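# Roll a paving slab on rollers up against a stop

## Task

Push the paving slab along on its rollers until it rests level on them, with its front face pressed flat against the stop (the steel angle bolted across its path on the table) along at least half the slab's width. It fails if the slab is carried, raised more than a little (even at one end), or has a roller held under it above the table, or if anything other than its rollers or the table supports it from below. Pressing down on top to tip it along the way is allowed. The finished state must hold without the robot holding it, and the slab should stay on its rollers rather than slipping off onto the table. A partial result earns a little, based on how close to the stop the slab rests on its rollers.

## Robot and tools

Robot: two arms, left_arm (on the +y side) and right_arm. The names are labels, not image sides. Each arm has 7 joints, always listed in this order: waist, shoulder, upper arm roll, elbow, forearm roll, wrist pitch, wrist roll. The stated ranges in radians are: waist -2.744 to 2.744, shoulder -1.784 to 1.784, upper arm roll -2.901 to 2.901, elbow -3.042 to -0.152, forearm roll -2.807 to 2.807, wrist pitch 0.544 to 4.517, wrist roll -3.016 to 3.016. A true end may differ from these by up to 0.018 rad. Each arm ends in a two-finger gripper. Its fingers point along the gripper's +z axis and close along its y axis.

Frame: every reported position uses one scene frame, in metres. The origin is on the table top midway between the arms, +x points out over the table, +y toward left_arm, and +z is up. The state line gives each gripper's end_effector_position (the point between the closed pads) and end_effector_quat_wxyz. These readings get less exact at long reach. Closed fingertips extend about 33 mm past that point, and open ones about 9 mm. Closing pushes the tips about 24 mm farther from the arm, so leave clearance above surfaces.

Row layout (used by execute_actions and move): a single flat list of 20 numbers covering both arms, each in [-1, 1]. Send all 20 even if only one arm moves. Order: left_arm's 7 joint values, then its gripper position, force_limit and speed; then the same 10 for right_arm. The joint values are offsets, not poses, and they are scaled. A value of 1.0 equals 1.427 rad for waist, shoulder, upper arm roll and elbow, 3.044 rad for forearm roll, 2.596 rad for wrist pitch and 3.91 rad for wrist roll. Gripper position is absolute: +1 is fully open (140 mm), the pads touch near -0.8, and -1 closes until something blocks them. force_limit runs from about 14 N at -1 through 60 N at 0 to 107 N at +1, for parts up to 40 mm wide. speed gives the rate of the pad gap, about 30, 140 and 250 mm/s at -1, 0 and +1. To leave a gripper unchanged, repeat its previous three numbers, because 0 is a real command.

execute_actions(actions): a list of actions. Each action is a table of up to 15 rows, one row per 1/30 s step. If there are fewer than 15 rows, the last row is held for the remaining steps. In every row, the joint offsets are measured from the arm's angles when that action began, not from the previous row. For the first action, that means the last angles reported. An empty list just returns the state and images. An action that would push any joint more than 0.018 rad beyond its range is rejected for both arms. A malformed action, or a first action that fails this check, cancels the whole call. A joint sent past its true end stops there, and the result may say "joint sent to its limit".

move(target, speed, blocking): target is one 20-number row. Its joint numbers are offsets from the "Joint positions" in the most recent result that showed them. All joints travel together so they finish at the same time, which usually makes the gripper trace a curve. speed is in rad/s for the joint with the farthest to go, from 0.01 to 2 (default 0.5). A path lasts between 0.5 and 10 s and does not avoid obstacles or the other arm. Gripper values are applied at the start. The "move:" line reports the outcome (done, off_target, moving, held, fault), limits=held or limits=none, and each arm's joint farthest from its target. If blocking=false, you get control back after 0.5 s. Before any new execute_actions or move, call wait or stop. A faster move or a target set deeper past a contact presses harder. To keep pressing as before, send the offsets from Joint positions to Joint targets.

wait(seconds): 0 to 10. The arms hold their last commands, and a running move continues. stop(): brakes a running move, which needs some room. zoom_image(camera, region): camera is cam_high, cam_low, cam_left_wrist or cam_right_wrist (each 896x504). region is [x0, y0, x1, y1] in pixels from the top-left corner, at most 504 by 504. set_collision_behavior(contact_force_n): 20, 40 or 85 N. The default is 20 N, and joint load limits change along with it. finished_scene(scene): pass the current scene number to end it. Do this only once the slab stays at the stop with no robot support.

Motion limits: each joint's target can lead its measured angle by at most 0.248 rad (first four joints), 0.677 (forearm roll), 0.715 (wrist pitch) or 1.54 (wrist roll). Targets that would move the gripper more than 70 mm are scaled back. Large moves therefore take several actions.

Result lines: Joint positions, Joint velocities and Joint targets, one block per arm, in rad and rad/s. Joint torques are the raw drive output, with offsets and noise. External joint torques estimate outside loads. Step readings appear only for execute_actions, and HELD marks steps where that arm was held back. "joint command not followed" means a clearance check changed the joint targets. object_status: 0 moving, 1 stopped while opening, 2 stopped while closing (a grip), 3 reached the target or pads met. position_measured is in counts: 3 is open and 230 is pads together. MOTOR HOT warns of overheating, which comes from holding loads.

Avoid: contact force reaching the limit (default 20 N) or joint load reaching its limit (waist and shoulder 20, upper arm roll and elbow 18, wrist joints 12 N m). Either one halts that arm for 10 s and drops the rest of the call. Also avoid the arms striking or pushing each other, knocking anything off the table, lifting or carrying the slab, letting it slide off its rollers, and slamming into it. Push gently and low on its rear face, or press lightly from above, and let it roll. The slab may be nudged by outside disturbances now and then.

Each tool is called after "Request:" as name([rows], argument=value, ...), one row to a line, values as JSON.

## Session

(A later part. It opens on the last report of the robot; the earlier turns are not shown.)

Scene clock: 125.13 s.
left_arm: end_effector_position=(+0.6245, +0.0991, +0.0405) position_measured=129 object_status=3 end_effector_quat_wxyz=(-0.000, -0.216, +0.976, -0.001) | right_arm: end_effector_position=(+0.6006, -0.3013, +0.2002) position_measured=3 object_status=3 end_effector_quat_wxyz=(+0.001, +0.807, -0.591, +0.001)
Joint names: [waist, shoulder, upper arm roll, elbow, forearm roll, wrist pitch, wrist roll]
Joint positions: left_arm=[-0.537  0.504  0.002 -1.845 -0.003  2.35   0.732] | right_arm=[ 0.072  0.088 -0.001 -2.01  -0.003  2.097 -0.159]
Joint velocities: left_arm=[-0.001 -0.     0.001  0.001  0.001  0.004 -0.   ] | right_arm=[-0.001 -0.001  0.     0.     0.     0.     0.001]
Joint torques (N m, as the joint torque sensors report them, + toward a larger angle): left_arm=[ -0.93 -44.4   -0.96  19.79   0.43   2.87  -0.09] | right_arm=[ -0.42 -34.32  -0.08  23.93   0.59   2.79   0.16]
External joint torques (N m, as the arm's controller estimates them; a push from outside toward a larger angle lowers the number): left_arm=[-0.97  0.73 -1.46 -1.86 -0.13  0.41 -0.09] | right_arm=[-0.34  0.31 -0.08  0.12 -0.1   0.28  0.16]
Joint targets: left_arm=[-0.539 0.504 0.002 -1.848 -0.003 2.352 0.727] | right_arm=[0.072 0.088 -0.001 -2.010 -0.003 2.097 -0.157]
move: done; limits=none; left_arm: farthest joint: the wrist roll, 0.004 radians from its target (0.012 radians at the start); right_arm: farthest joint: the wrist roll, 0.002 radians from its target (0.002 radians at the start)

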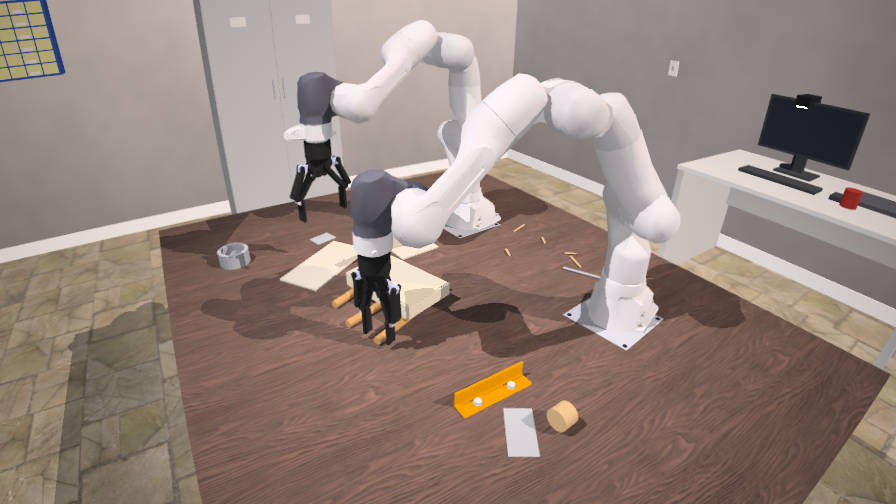

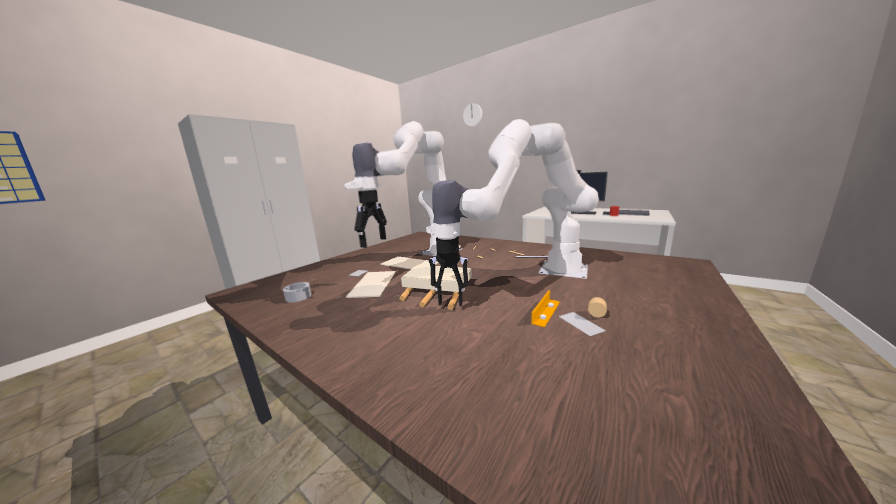

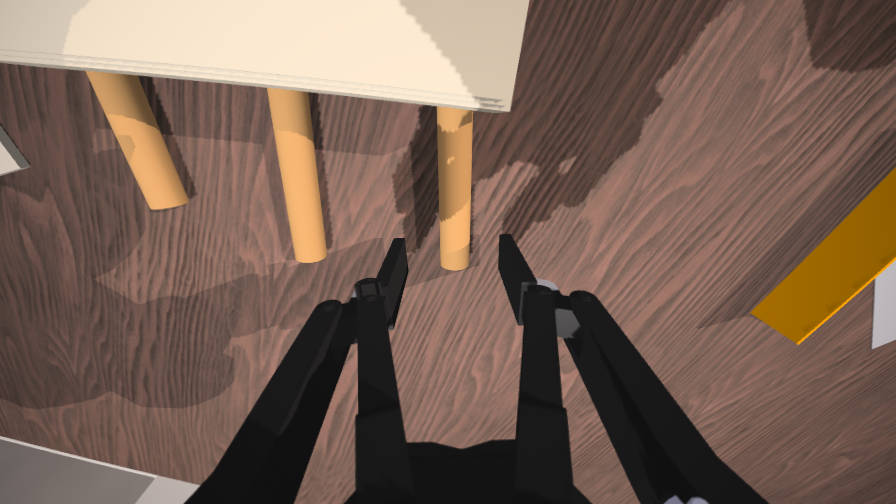

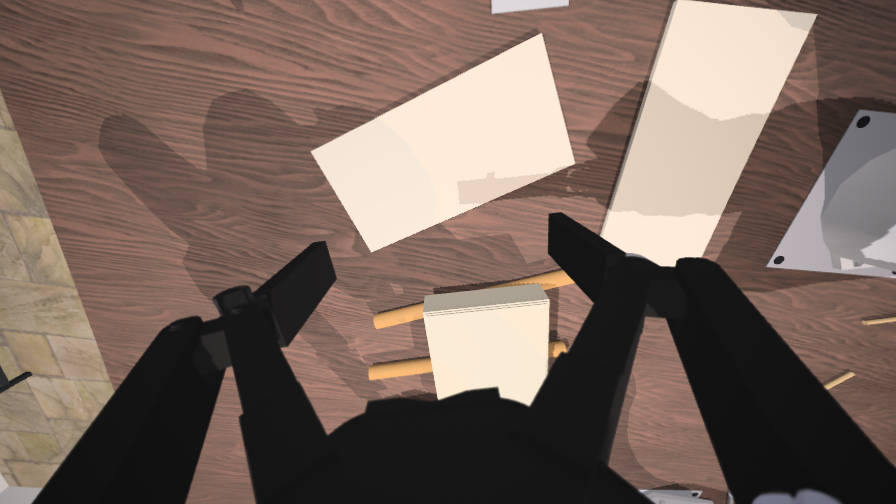

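Request:
move(target=[-0.017,-0.0194,0,-0.044,0,0.013,-0.007,0,0,0,0,0,0,0,0,0,0,1,0,0], speed=0.1)

Request:
move(target=[0,0,0,0,0,0,0,-1,0.5,-0.5,0,0,0,0,0,0,0,1,0,0])

Request:
zoom_image(camera="cam_low", region=[400,260,500,320])

Scene clock: 140.23 s.
left_arm: end_effector_position=(+0.6056, +0.0919, +0.0351) position_measured=129 object_status=3 end_effector_quat_wxyz=(-0.001, -0.216, +0.976, +0.000) | right_arm: end_effector_position=(+0.6006, -0.3013, +0.2002) position_measured=3 object_status=3 end_effector_quat_wxyz=(+0.001, +0.807, -0.591, +0.001)
Joint names: [waist, shoulder, upper arm roll, elbow, forearm roll, wrist pitch, wrist roll]
Joint positions: left_arm=[-0.56   0.478  0.002 -1.905 -0.003  2.381  0.71 ] | right_arm=[ 0.072  0.088 -0.001 -2.01  -0.003  2.097 -0.159]
Joint velocities: left_arm=[ 0.    -0.     0.002 -0.001  0.     0.002 -0.006] | right_arm=[-0.     0.001  0.001  0.001 -0.001  0.001 -0.002]
Joint torques (N m, as the joint torque sensors report them, + toward a larger angle): left_arm=[ -1.05 -44.12  -0.73  19.31   0.52   2.82  -0.16] | right_arm=[  0.1  -34.42  -0.49  23.08   0.56   2.75   0.07]
External joint torques (N m, as the arm's controller estimates them; a push from outside toward a larger angle lowers the number): left_arm=[-1.09 -0.18 -1.22 -1.9  -0.03  0.38 -0.16] | right_arm=[ 0.08  0.08 -0.58 -0.65 -0.13  0.24  0.07]
Joint targets: left_arm=[-0.562 0.476 0.002 -1.908 -0.003 2.383 0.704] | right_arm=[0.072 0.088 -0.001 -2.010 -0.003 2.097 -0.159]
move: done; limits=none; left_arm: farthest joint: the wrist roll, 0.005 radians from its target (0.027 radians at the start); right_arm: farthest joint: the waist, 0.000 radians from its target (0.000 radians at the start)

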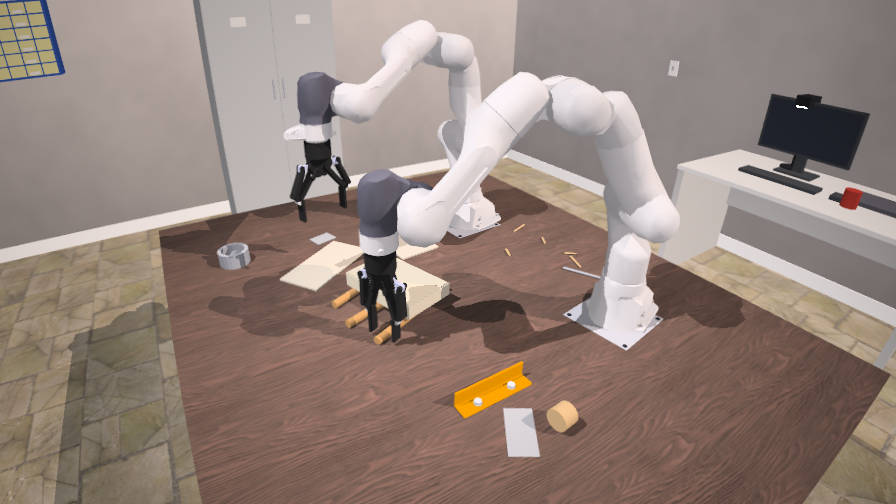

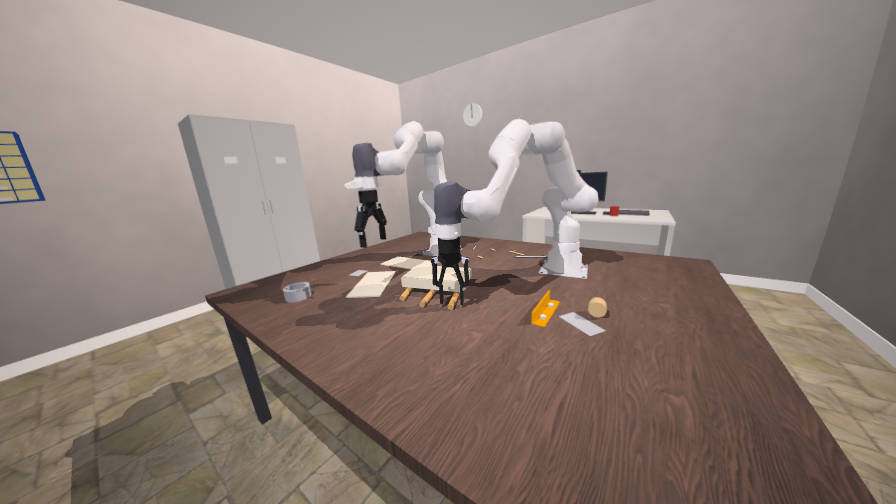

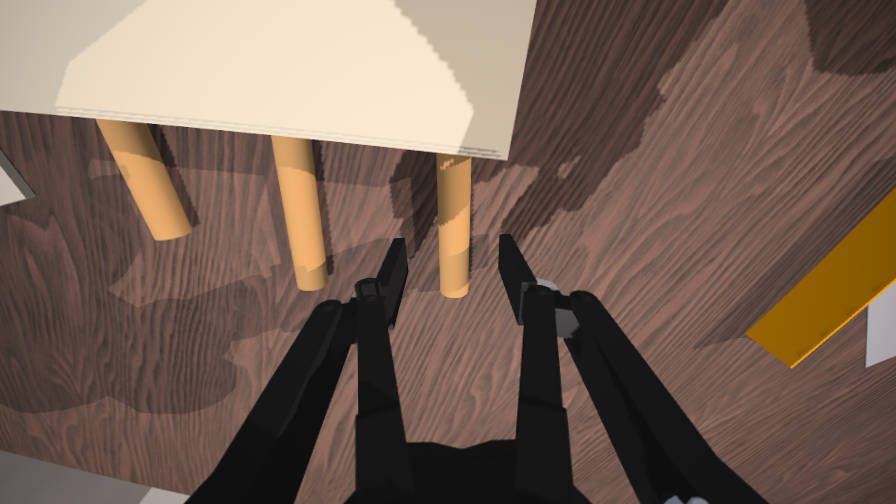

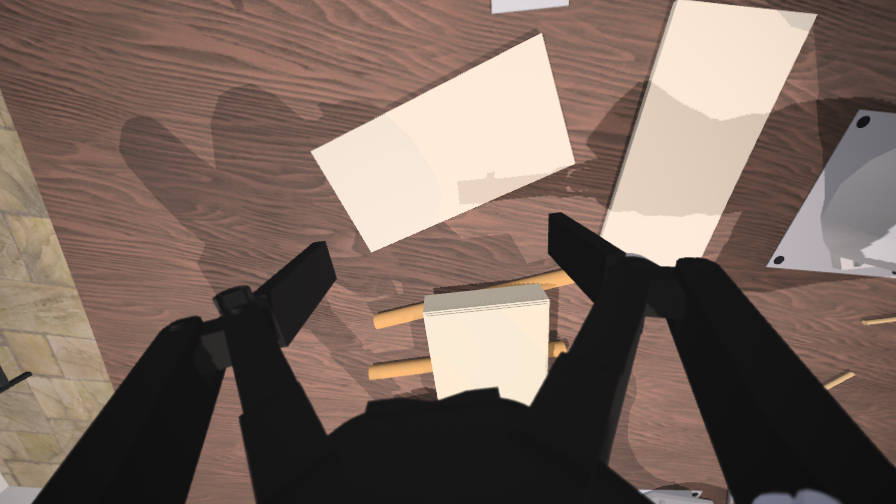

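Scene clock: 141.13 s.
left_arm: end_effector_position=(+0.6054, +0.0921, +0.0354) position_measured=205 object_status=2 end_effector_quat_wxyz=(-0.001, -0.212, +0.977, +0.001) | right_arm: end_effector_position=(+0.6006, -0.3013, +0.2002) position_measured=3 object_status=3 end_effector_quat_wxyz=(+0.001, +0.807, -0.591, +0.001)
Joint names: [waist, shoulder, upper arm roll, elbow, forearm roll, wrist pitch, wrist roll]
Joint positions: left_arm=[-0.56   0.477  0.002 -1.905 -0.002  2.38   0.717] | right_arm=[ 0.072  0.088 -0.001 -2.01  -0.003  2.097 -0.159]
Joint velocities: left_arm=[ 0.     0.    -0.001  0.    -0.     0.     0.   ] | right_arm=[ 0.001  0.001 -0.     0.001 -0.001 -0.     0.   ]
Joint torques (N m, as the joint torque sensors report them, + toward a larger angle): left_arm=[ -0.19 -42.88  -1.09  20.99   0.39   2.72  -0.44] | right_arm=[  0.4  -34.01   0.16  23.61   0.62   2.78   0.09]
External joint torques (N m, as the arm's controller estimates them; a push from outside toward a larger angle lowers the number): left_arm=[-0.14  1.15 -1.49 -0.3  -0.15  0.27 -0.44] | right_arm=[ 0.4   0.47  0.08 -0.14 -0.07  0.27  0.09]
Joint targets: left_arm=[-0.560 0.478 0.002 -1.905 -0.003 2.381 0.710] | right_arm=[0.072 0.088 -0.001 -2.010 -0.003 2.097 -0.159]
move: done; limits=none; left_arm: farthest joint: the wrist roll, 0.007 radians from its target (0.000 radians at the start); right_arm: farthest joint: the waist, 0.000 radians from its target (0.000 radians at the start)

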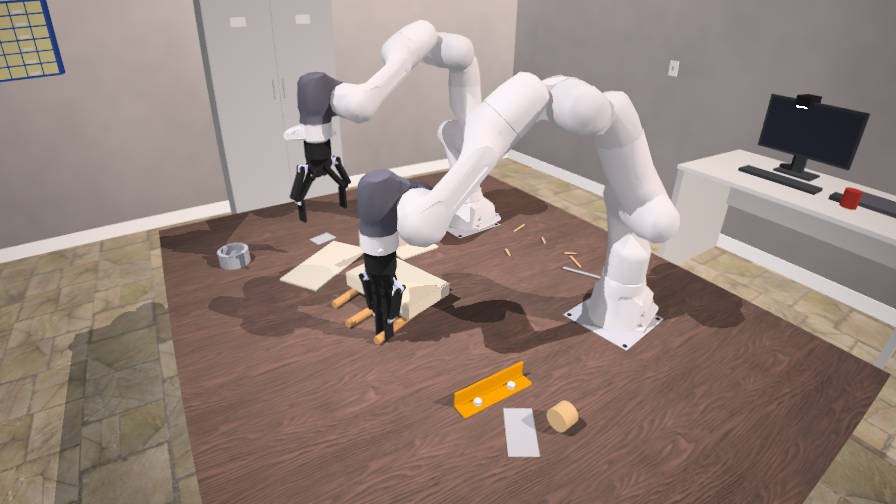

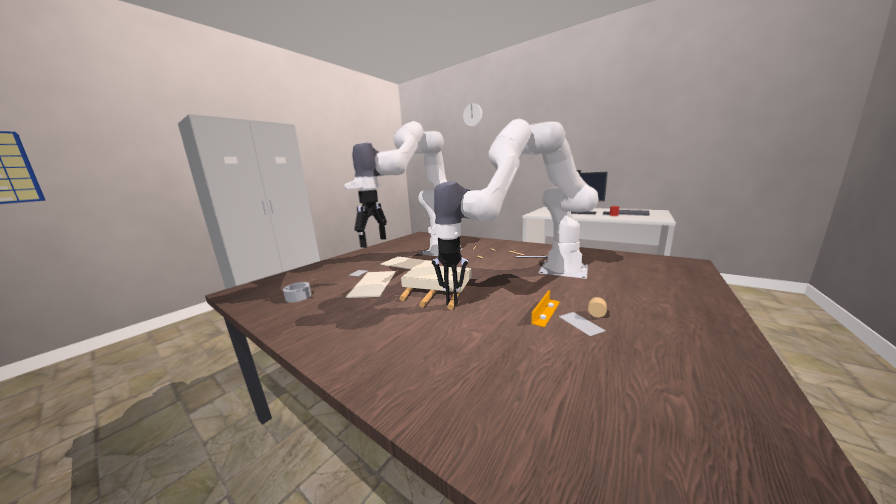

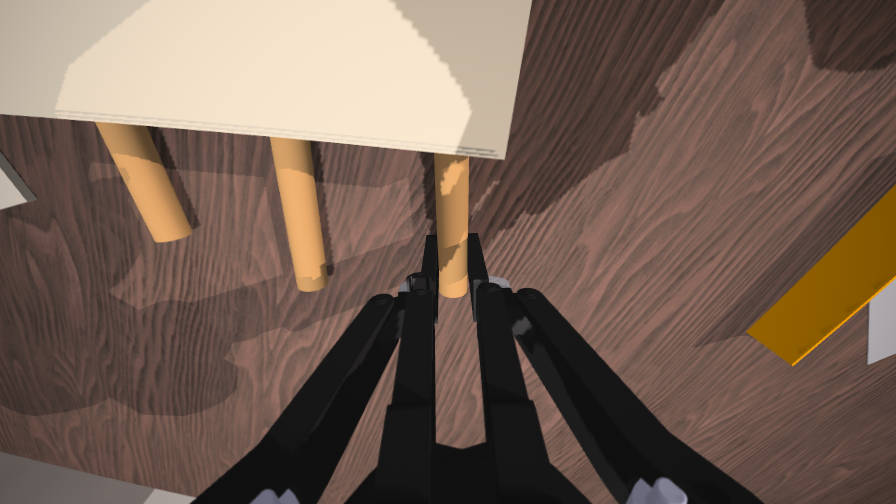

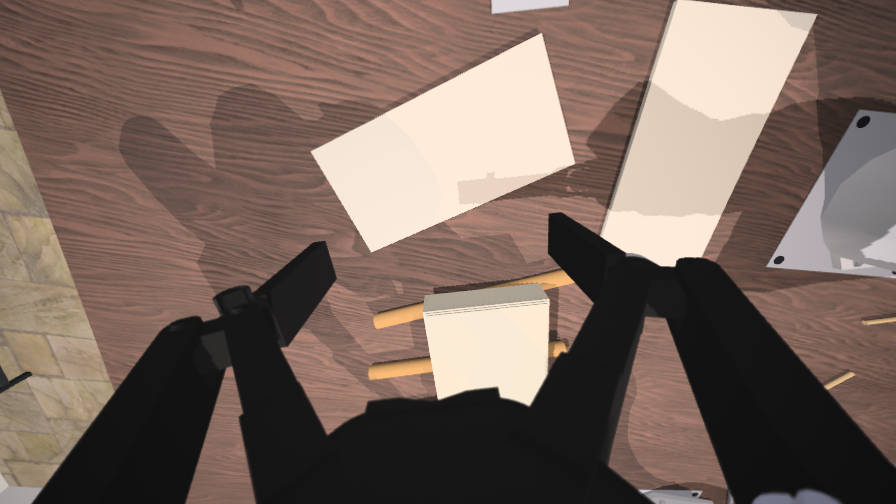

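Region (400, 260, 500, 320) of cam_low's 896x504 image, scaled by 5.040, with more detail than that image has; it fills the top 302 rows of this view, and the rest is white.

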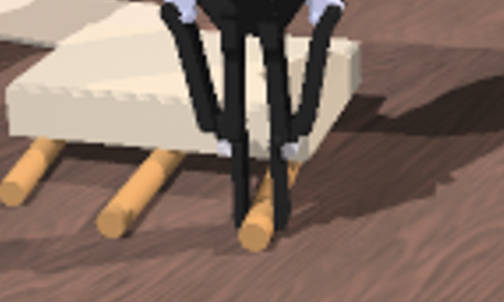

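Request:
set_collision_behavior(contact_force_n=40)

Request:
move(target=[-0.044,0.0605,0,0.0992,0,-0.0208,0.09,-1,0.5,-0.5,0,0,0,0,0,0,0,1,0,0], speed=0.15)

Set on each arm: contact force limit 40 N; load limits (N m) waist: 35, shoulder: 35, upper arm roll: 32, elbow: 30, forearm roll: 12, wrist pitch: 12, wrist roll: 12.

Scene clock: 156.47 s.
left_arm: end_effector_position=(+0.6173, +0.0412, +0.0351) position_measured=205 object_status=2 end_effector_quat_wxyz=(+0.001, -0.021, +1.000, -0.002) | right_arm: end_effector_position=(+0.6006, -0.3013, +0.2002) position_measured=3 object_status=3 end_effector_quat_wxyz=(+0.001, +0.807, -0.591, +0.001)
Joint names: [waist, shoulder, upper arm roll, elbow, forearm roll, wrist pitch, wrist roll]
Joint positions: left_arm=[-0.622  0.561  0.002 -1.765 -0.005  2.329  1.043] | right_arm=[ 0.072  0.088 -0.001 -2.01  -0.003  2.097 -0.159]
Joint velocities: left_arm=[-0.001  0.     0.002  0.    -0.002 -0.001  0.006] | right_arm=[-0.    -0.002  0.     0.     0.001 -0.     0.001]
Joint torques (N m, as the joint torque sensors report them, + toward a larger angle): left_arm=[ -0.97 -44.77  -0.52  22.12   1.07   1.93   1.23] | right_arm=[  0.11 -35.08   0.42  23.35   0.63   2.63   0.1 ]
External joint torques (N m, as the arm's controller estimates them; a push from outside toward a larger angle lowers the number): left_arm=[-1.06  1.94 -1.12  0.29  0.49 -0.5   1.23] | right_arm=[ 0.16 -0.38  0.39 -0.5  -0.06  0.11  0.1 ]
Joint targets: left_arm=[-0.622 0.563 0.002 -1.764 -0.002 2.326 1.069] | right_arm=[0.072 0.088 -0.001 -2.010 -0.003 2.097 -0.159]
move: off_target (left_arm); limits=none; left_arm: farthest joint: the wrist roll, 0.026 radians from its target (0.351 radians at the start); right_arm: farthest joint: the waist, 0.000 radians from its target (0.000 radians at the start)

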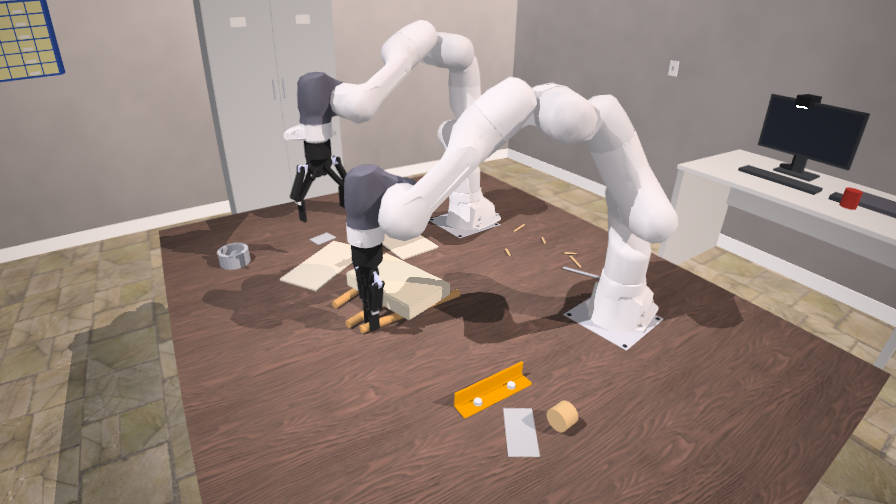

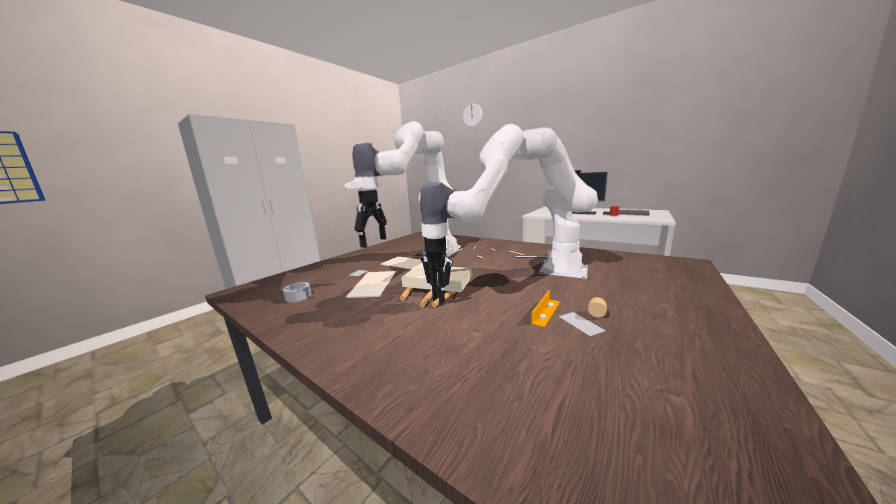

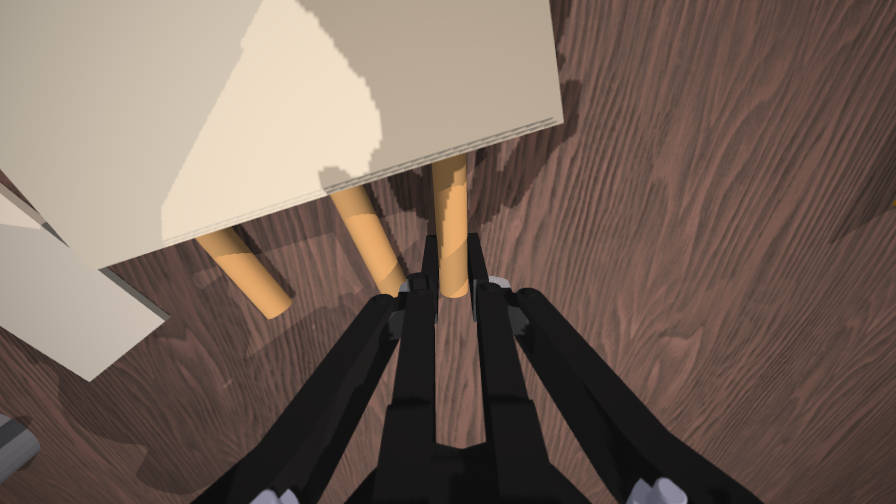

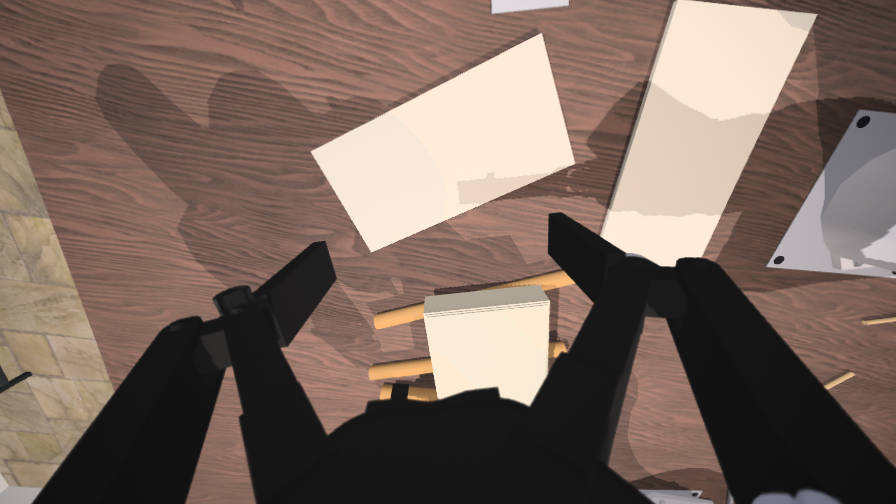

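Request:
move(target=[0,0,0,0,0,0,0,-0.42,0.5,-0.5,0,0,0,0,0,0,0,-1,0,0])

Request:
move(target=[0,-0.2306,0,-0.0364,0,-0.108,0,-0.42,0.5,-0.5,0,0,0,0,0,0,0,-1,0,0])

Request:
move(target=[0.17,0,0,0,0,0,0.07,0,0.5,-0.5,0.1303,0.0554,0,-0.1794,0,0.1294,0.062,-1,0,0], speed=0.3)

Scene clock: 169.07 s.
left_arm: end_effector_position=(+0.6172, +0.0412, +0.0348) position_measured=182 object_status=3 end_effector_quat_wxyz=(+0.001, -0.021, +1.000, -0.002) | right_arm: end_effector_position=(+0.6007, -0.3013, +0.2002) position_measured=233 object_status=3 end_effector_quat_wxyz=(+0.001, +0.807, -0.591, +0.001)
Joint names: [waist, shoulder, upper arm roll, elbow, forearm roll, wrist pitch, wrist roll]
Joint positions: left_arm=[-0.622  0.562  0.002 -1.765 -0.005  2.329  1.043] | right_arm=[ 0.072  0.088 -0.001 -2.01  -0.003  2.098 -0.159]
Joint velocities: left_arm=[ 0.    -0.001  0.001 -0.    -0.    -0.001 -0.001] | right_arm=[-0.001  0.002  0.001 -0.002 -0.001  0.     0.001]
Joint torques (N m, as the joint torque sensors report them, + toward a larger angle): left_arm=[  0.08 -45.83  -0.19  21.3    0.55   2.44   0.1 ] | right_arm=[  0.22 -34.65   0.25  23.54   0.64   2.68   0.09]
External joint torques (N m, as the arm's controller estimates them; a push from outside toward a larger angle lowers the number): left_arm=[ 0.    0.94 -0.78 -0.52 -0.03  0.01  0.1 ] | right_arm=[ 0.26 -0.32  0.22 -0.06 -0.04  0.2   0.09]
Joint targets: left_arm=[-0.622 0.561 0.002 -1.765 -0.005 2.329 1.043] | right_arm=[0.072 0.088 -0.001 -2.010 -0.003 2.097 -0.159]
move: done; limits=none; left_arm: farthest joint: the shoulder, 0.001 radians from its target (0.000 radians at the start); right_arm: farthest joint: the wrist pitch, 0.001 radians from its target (0.000 radians at the start)

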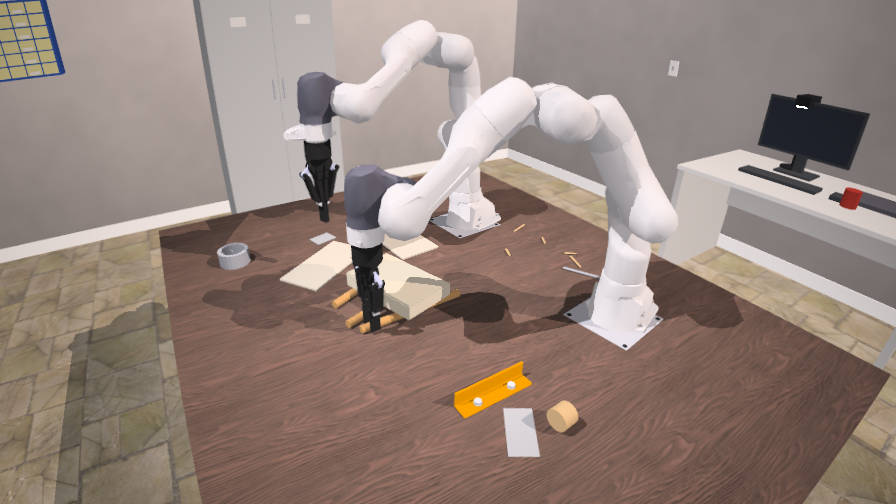

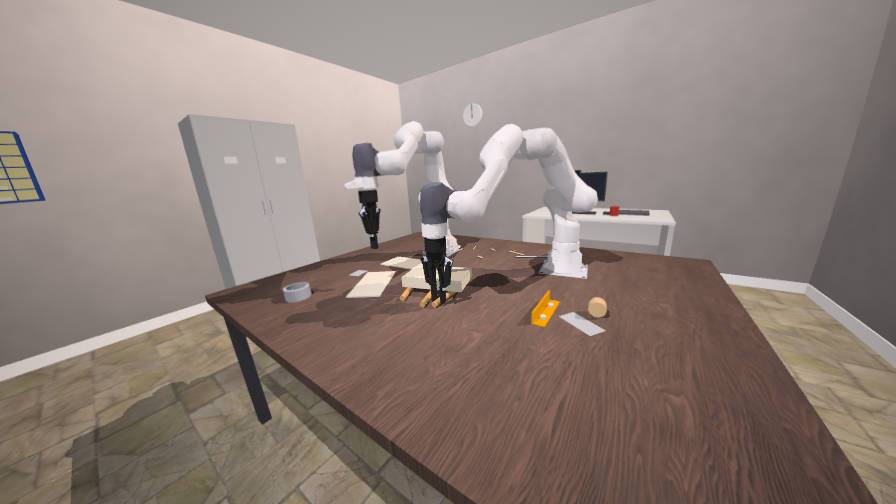

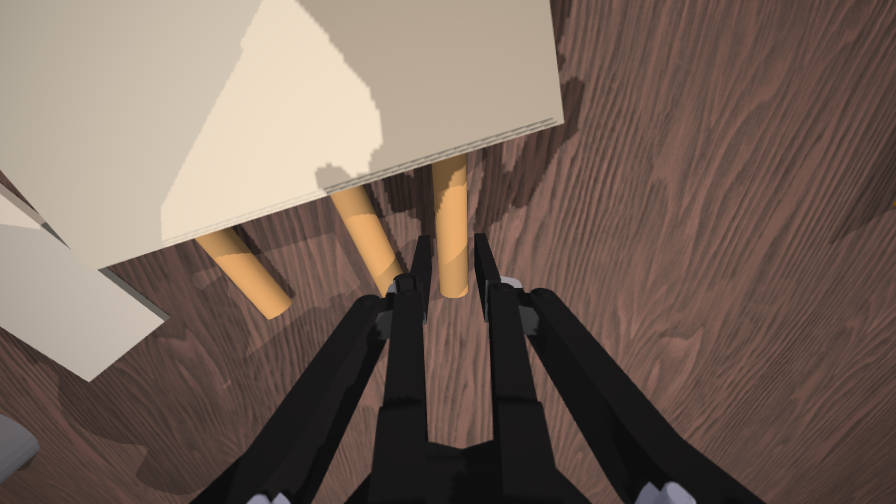

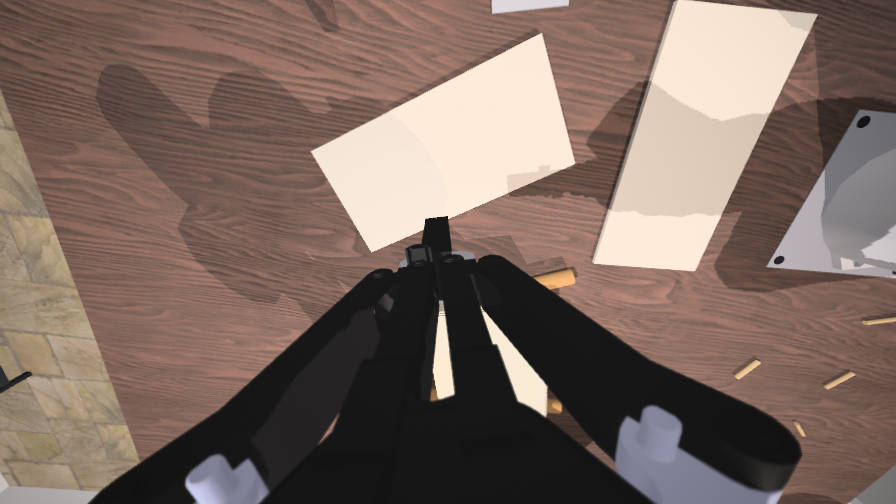

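Scene clock: 170.53 s.
left_arm: end_effector_position=(+0.5807, +0.0601, +0.2011) position_measured=182 object_status=3 end_effector_quat_wxyz=(+0.001, -0.020, +1.000, -0.003) | right_arm: end_effector_position=(+0.6007, -0.3013, +0.2002) position_measured=233 object_status=3 end_effector_quat_wxyz=(+0.001, +0.807, -0.591, +0.001)
Joint names: [waist, shoulder, upper arm roll, elbow, forearm roll, wrist pitch, wrist roll]
Joint positions: left_arm=[-0.622  0.232  0.002 -1.814 -0.005  2.052  1.043] | right_arm=[ 0.072  0.088 -0.001 -2.01  -0.003  2.098 -0.159]
Joint velocities: left_arm=[-0.    -0.    -0.001 -0.    -0.001 -0.005  0.002] | right_arm=[ 0.     0.    -0.001 -0.001  0.    -0.001 -0.001]
Joint torques (N m, as the joint torque sensors report them, + toward a larger angle): left_arm=[ -0.37 -37.48  -0.9   22.24   0.7    2.16   0.13] | right_arm=[  0.36 -33.9    0.1   22.82   0.57   2.71   0.06]
External joint torques (N m, as the arm's controller estimates them; a push from outside toward a larger angle lowers the number): left_arm=[-0.32  1.93 -1.08 -1.69  0.   -0.29  0.13] | right_arm=[ 0.39  0.61  0.05 -0.92 -0.12  0.21  0.06]
Joint targets: left_arm=[-0.622 0.233 0.002 -1.817 -0.005 2.049 1.043] | right_arm=[0.072 0.088 -0.001 -2.010 -0.003 2.098 -0.159]
move: done; limits=none; left_arm: farthest joint: the wrist pitch, 0.003 radians from its target (0.281 radians at the start); right_arm: farthest joint: the waist, 0.000 radians from its target (0.000 radians at the start)

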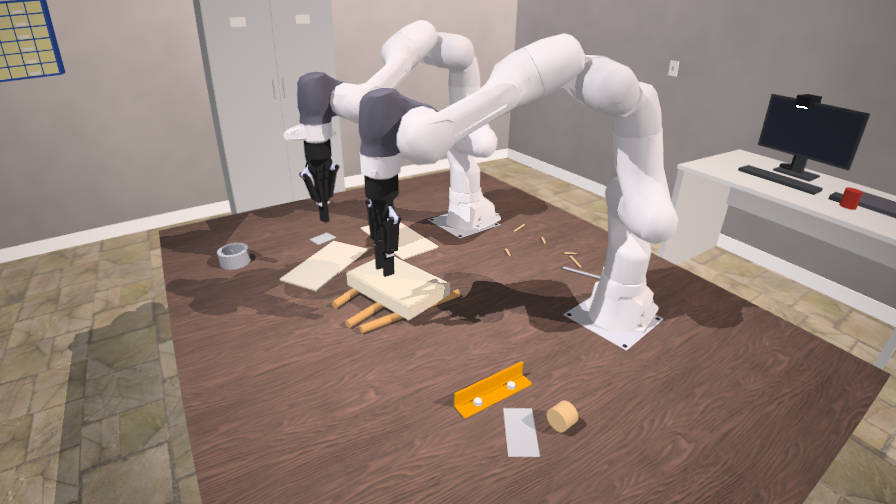

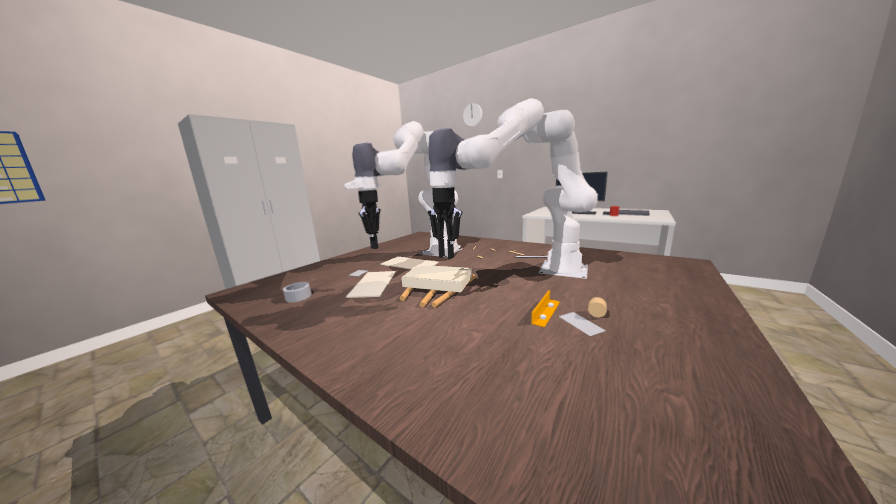

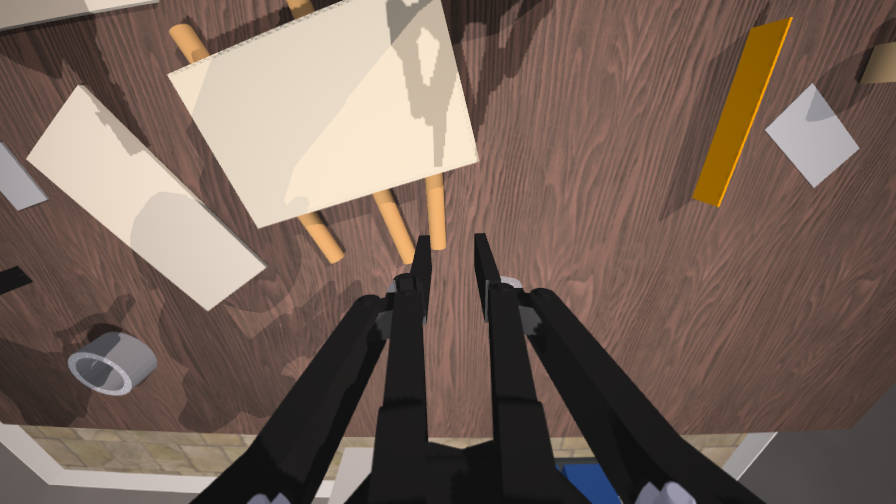

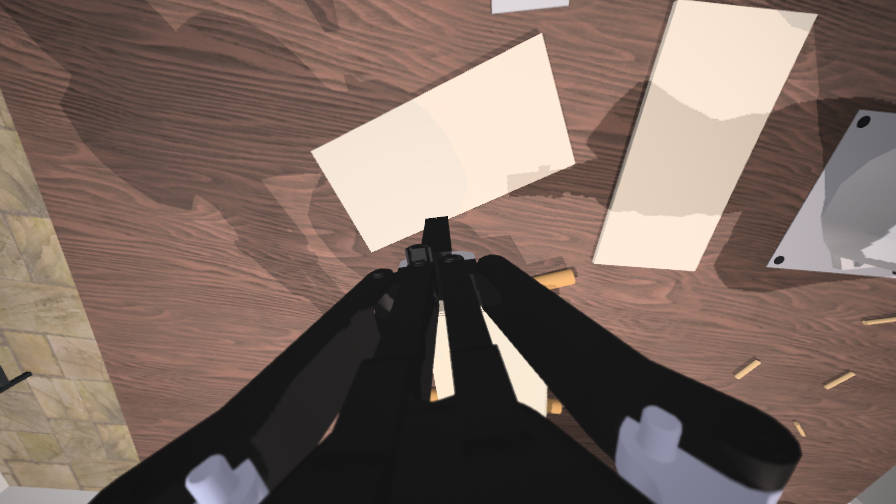

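Scene clock: 172.80 s.
left_arm: end_effector_position=(+0.6351, +0.2006, +0.2011) position_measured=129 object_status=3 end_effector_quat_wxyz=(+0.002, -0.008, +1.000, -0.002) | right_arm: end_effector_position=(+0.5421, -0.2109, +0.0755) position_measured=233 object_status=3 end_effector_quat_wxyz=(+0.000, +0.792, -0.611, +0.001)
Joint names: [waist, shoulder, upper arm roll, elbow, forearm roll, wrist pitch, wrist roll]
Joint positions: left_arm=[-0.38   0.232  0.003 -1.814 -0.005  2.052  1.311] | right_arm=[ 0.255  0.167 -0.001 -2.263 -0.003  2.431  0.076]
Joint velocities: left_arm=[ 0.001  0.001 -0.001 -0.001  0.     0.     0.007] | right_arm=[ 0.001  0.    -0.001 -0.001 -0.    -0.001  0.004]
Joint torques (N m, as the joint torque sensors report them, + toward a larger angle): left_arm=[  0.29 -38.4   -1.51  23.74   0.68   2.52   0.2 ] | right_arm=[  1.68 -34.12  -0.36  18.99   0.4    3.12   0.41]
External joint torques (N m, as the arm's controller estimates them; a push from outside toward a larger angle lowers the number): left_arm=[ 0.32  1.03 -1.71 -0.2  -0.03  0.07  0.2 ] | right_arm=[ 1.67  0.   -0.52 -1.76 -0.11  0.62  0.41]
Joint targets: left_arm=[-0.379 0.232 0.002 -1.814 -0.005 2.052 1.316] | right_arm=[0.257 0.167 -0.001 -2.266 -0.003 2.433 0.083]
move: done; limits=none; left_arm: farthest joint: the wrist roll, 0.006 radians from its target (0.274 radians at the start); right_arm: farthest joint: the wrist roll, 0.008 radians from its target (0.243 radians at the start)

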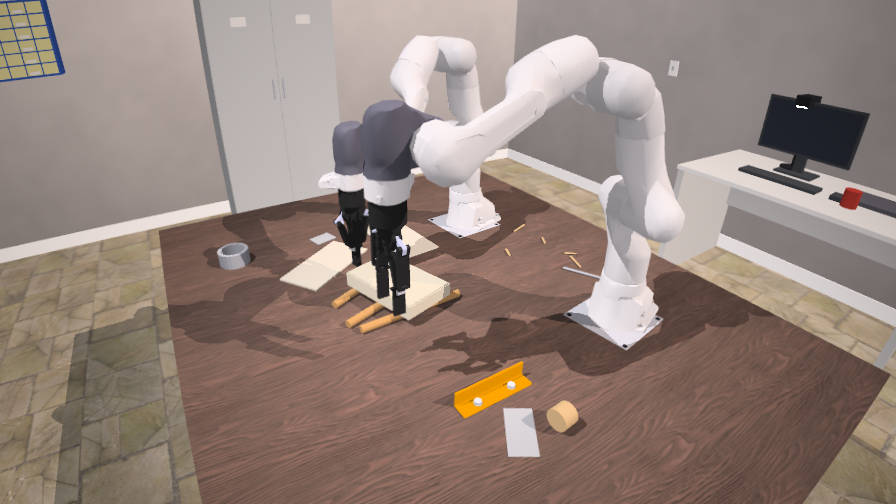

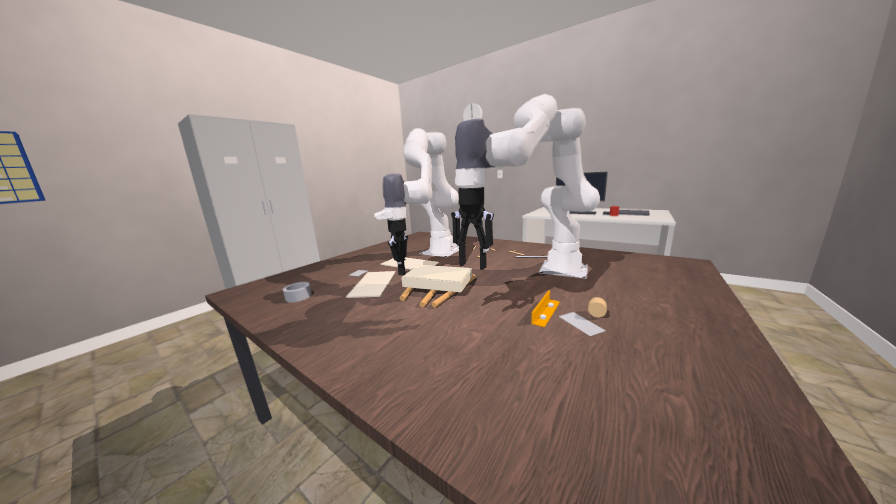

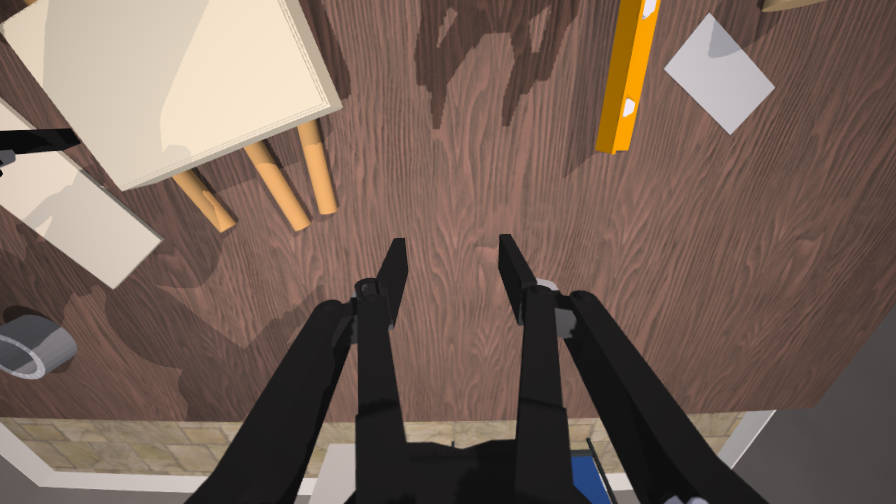

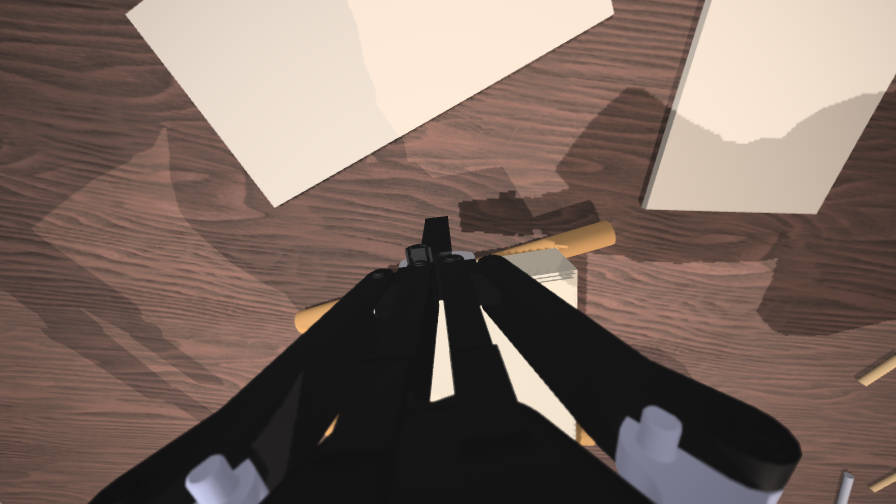

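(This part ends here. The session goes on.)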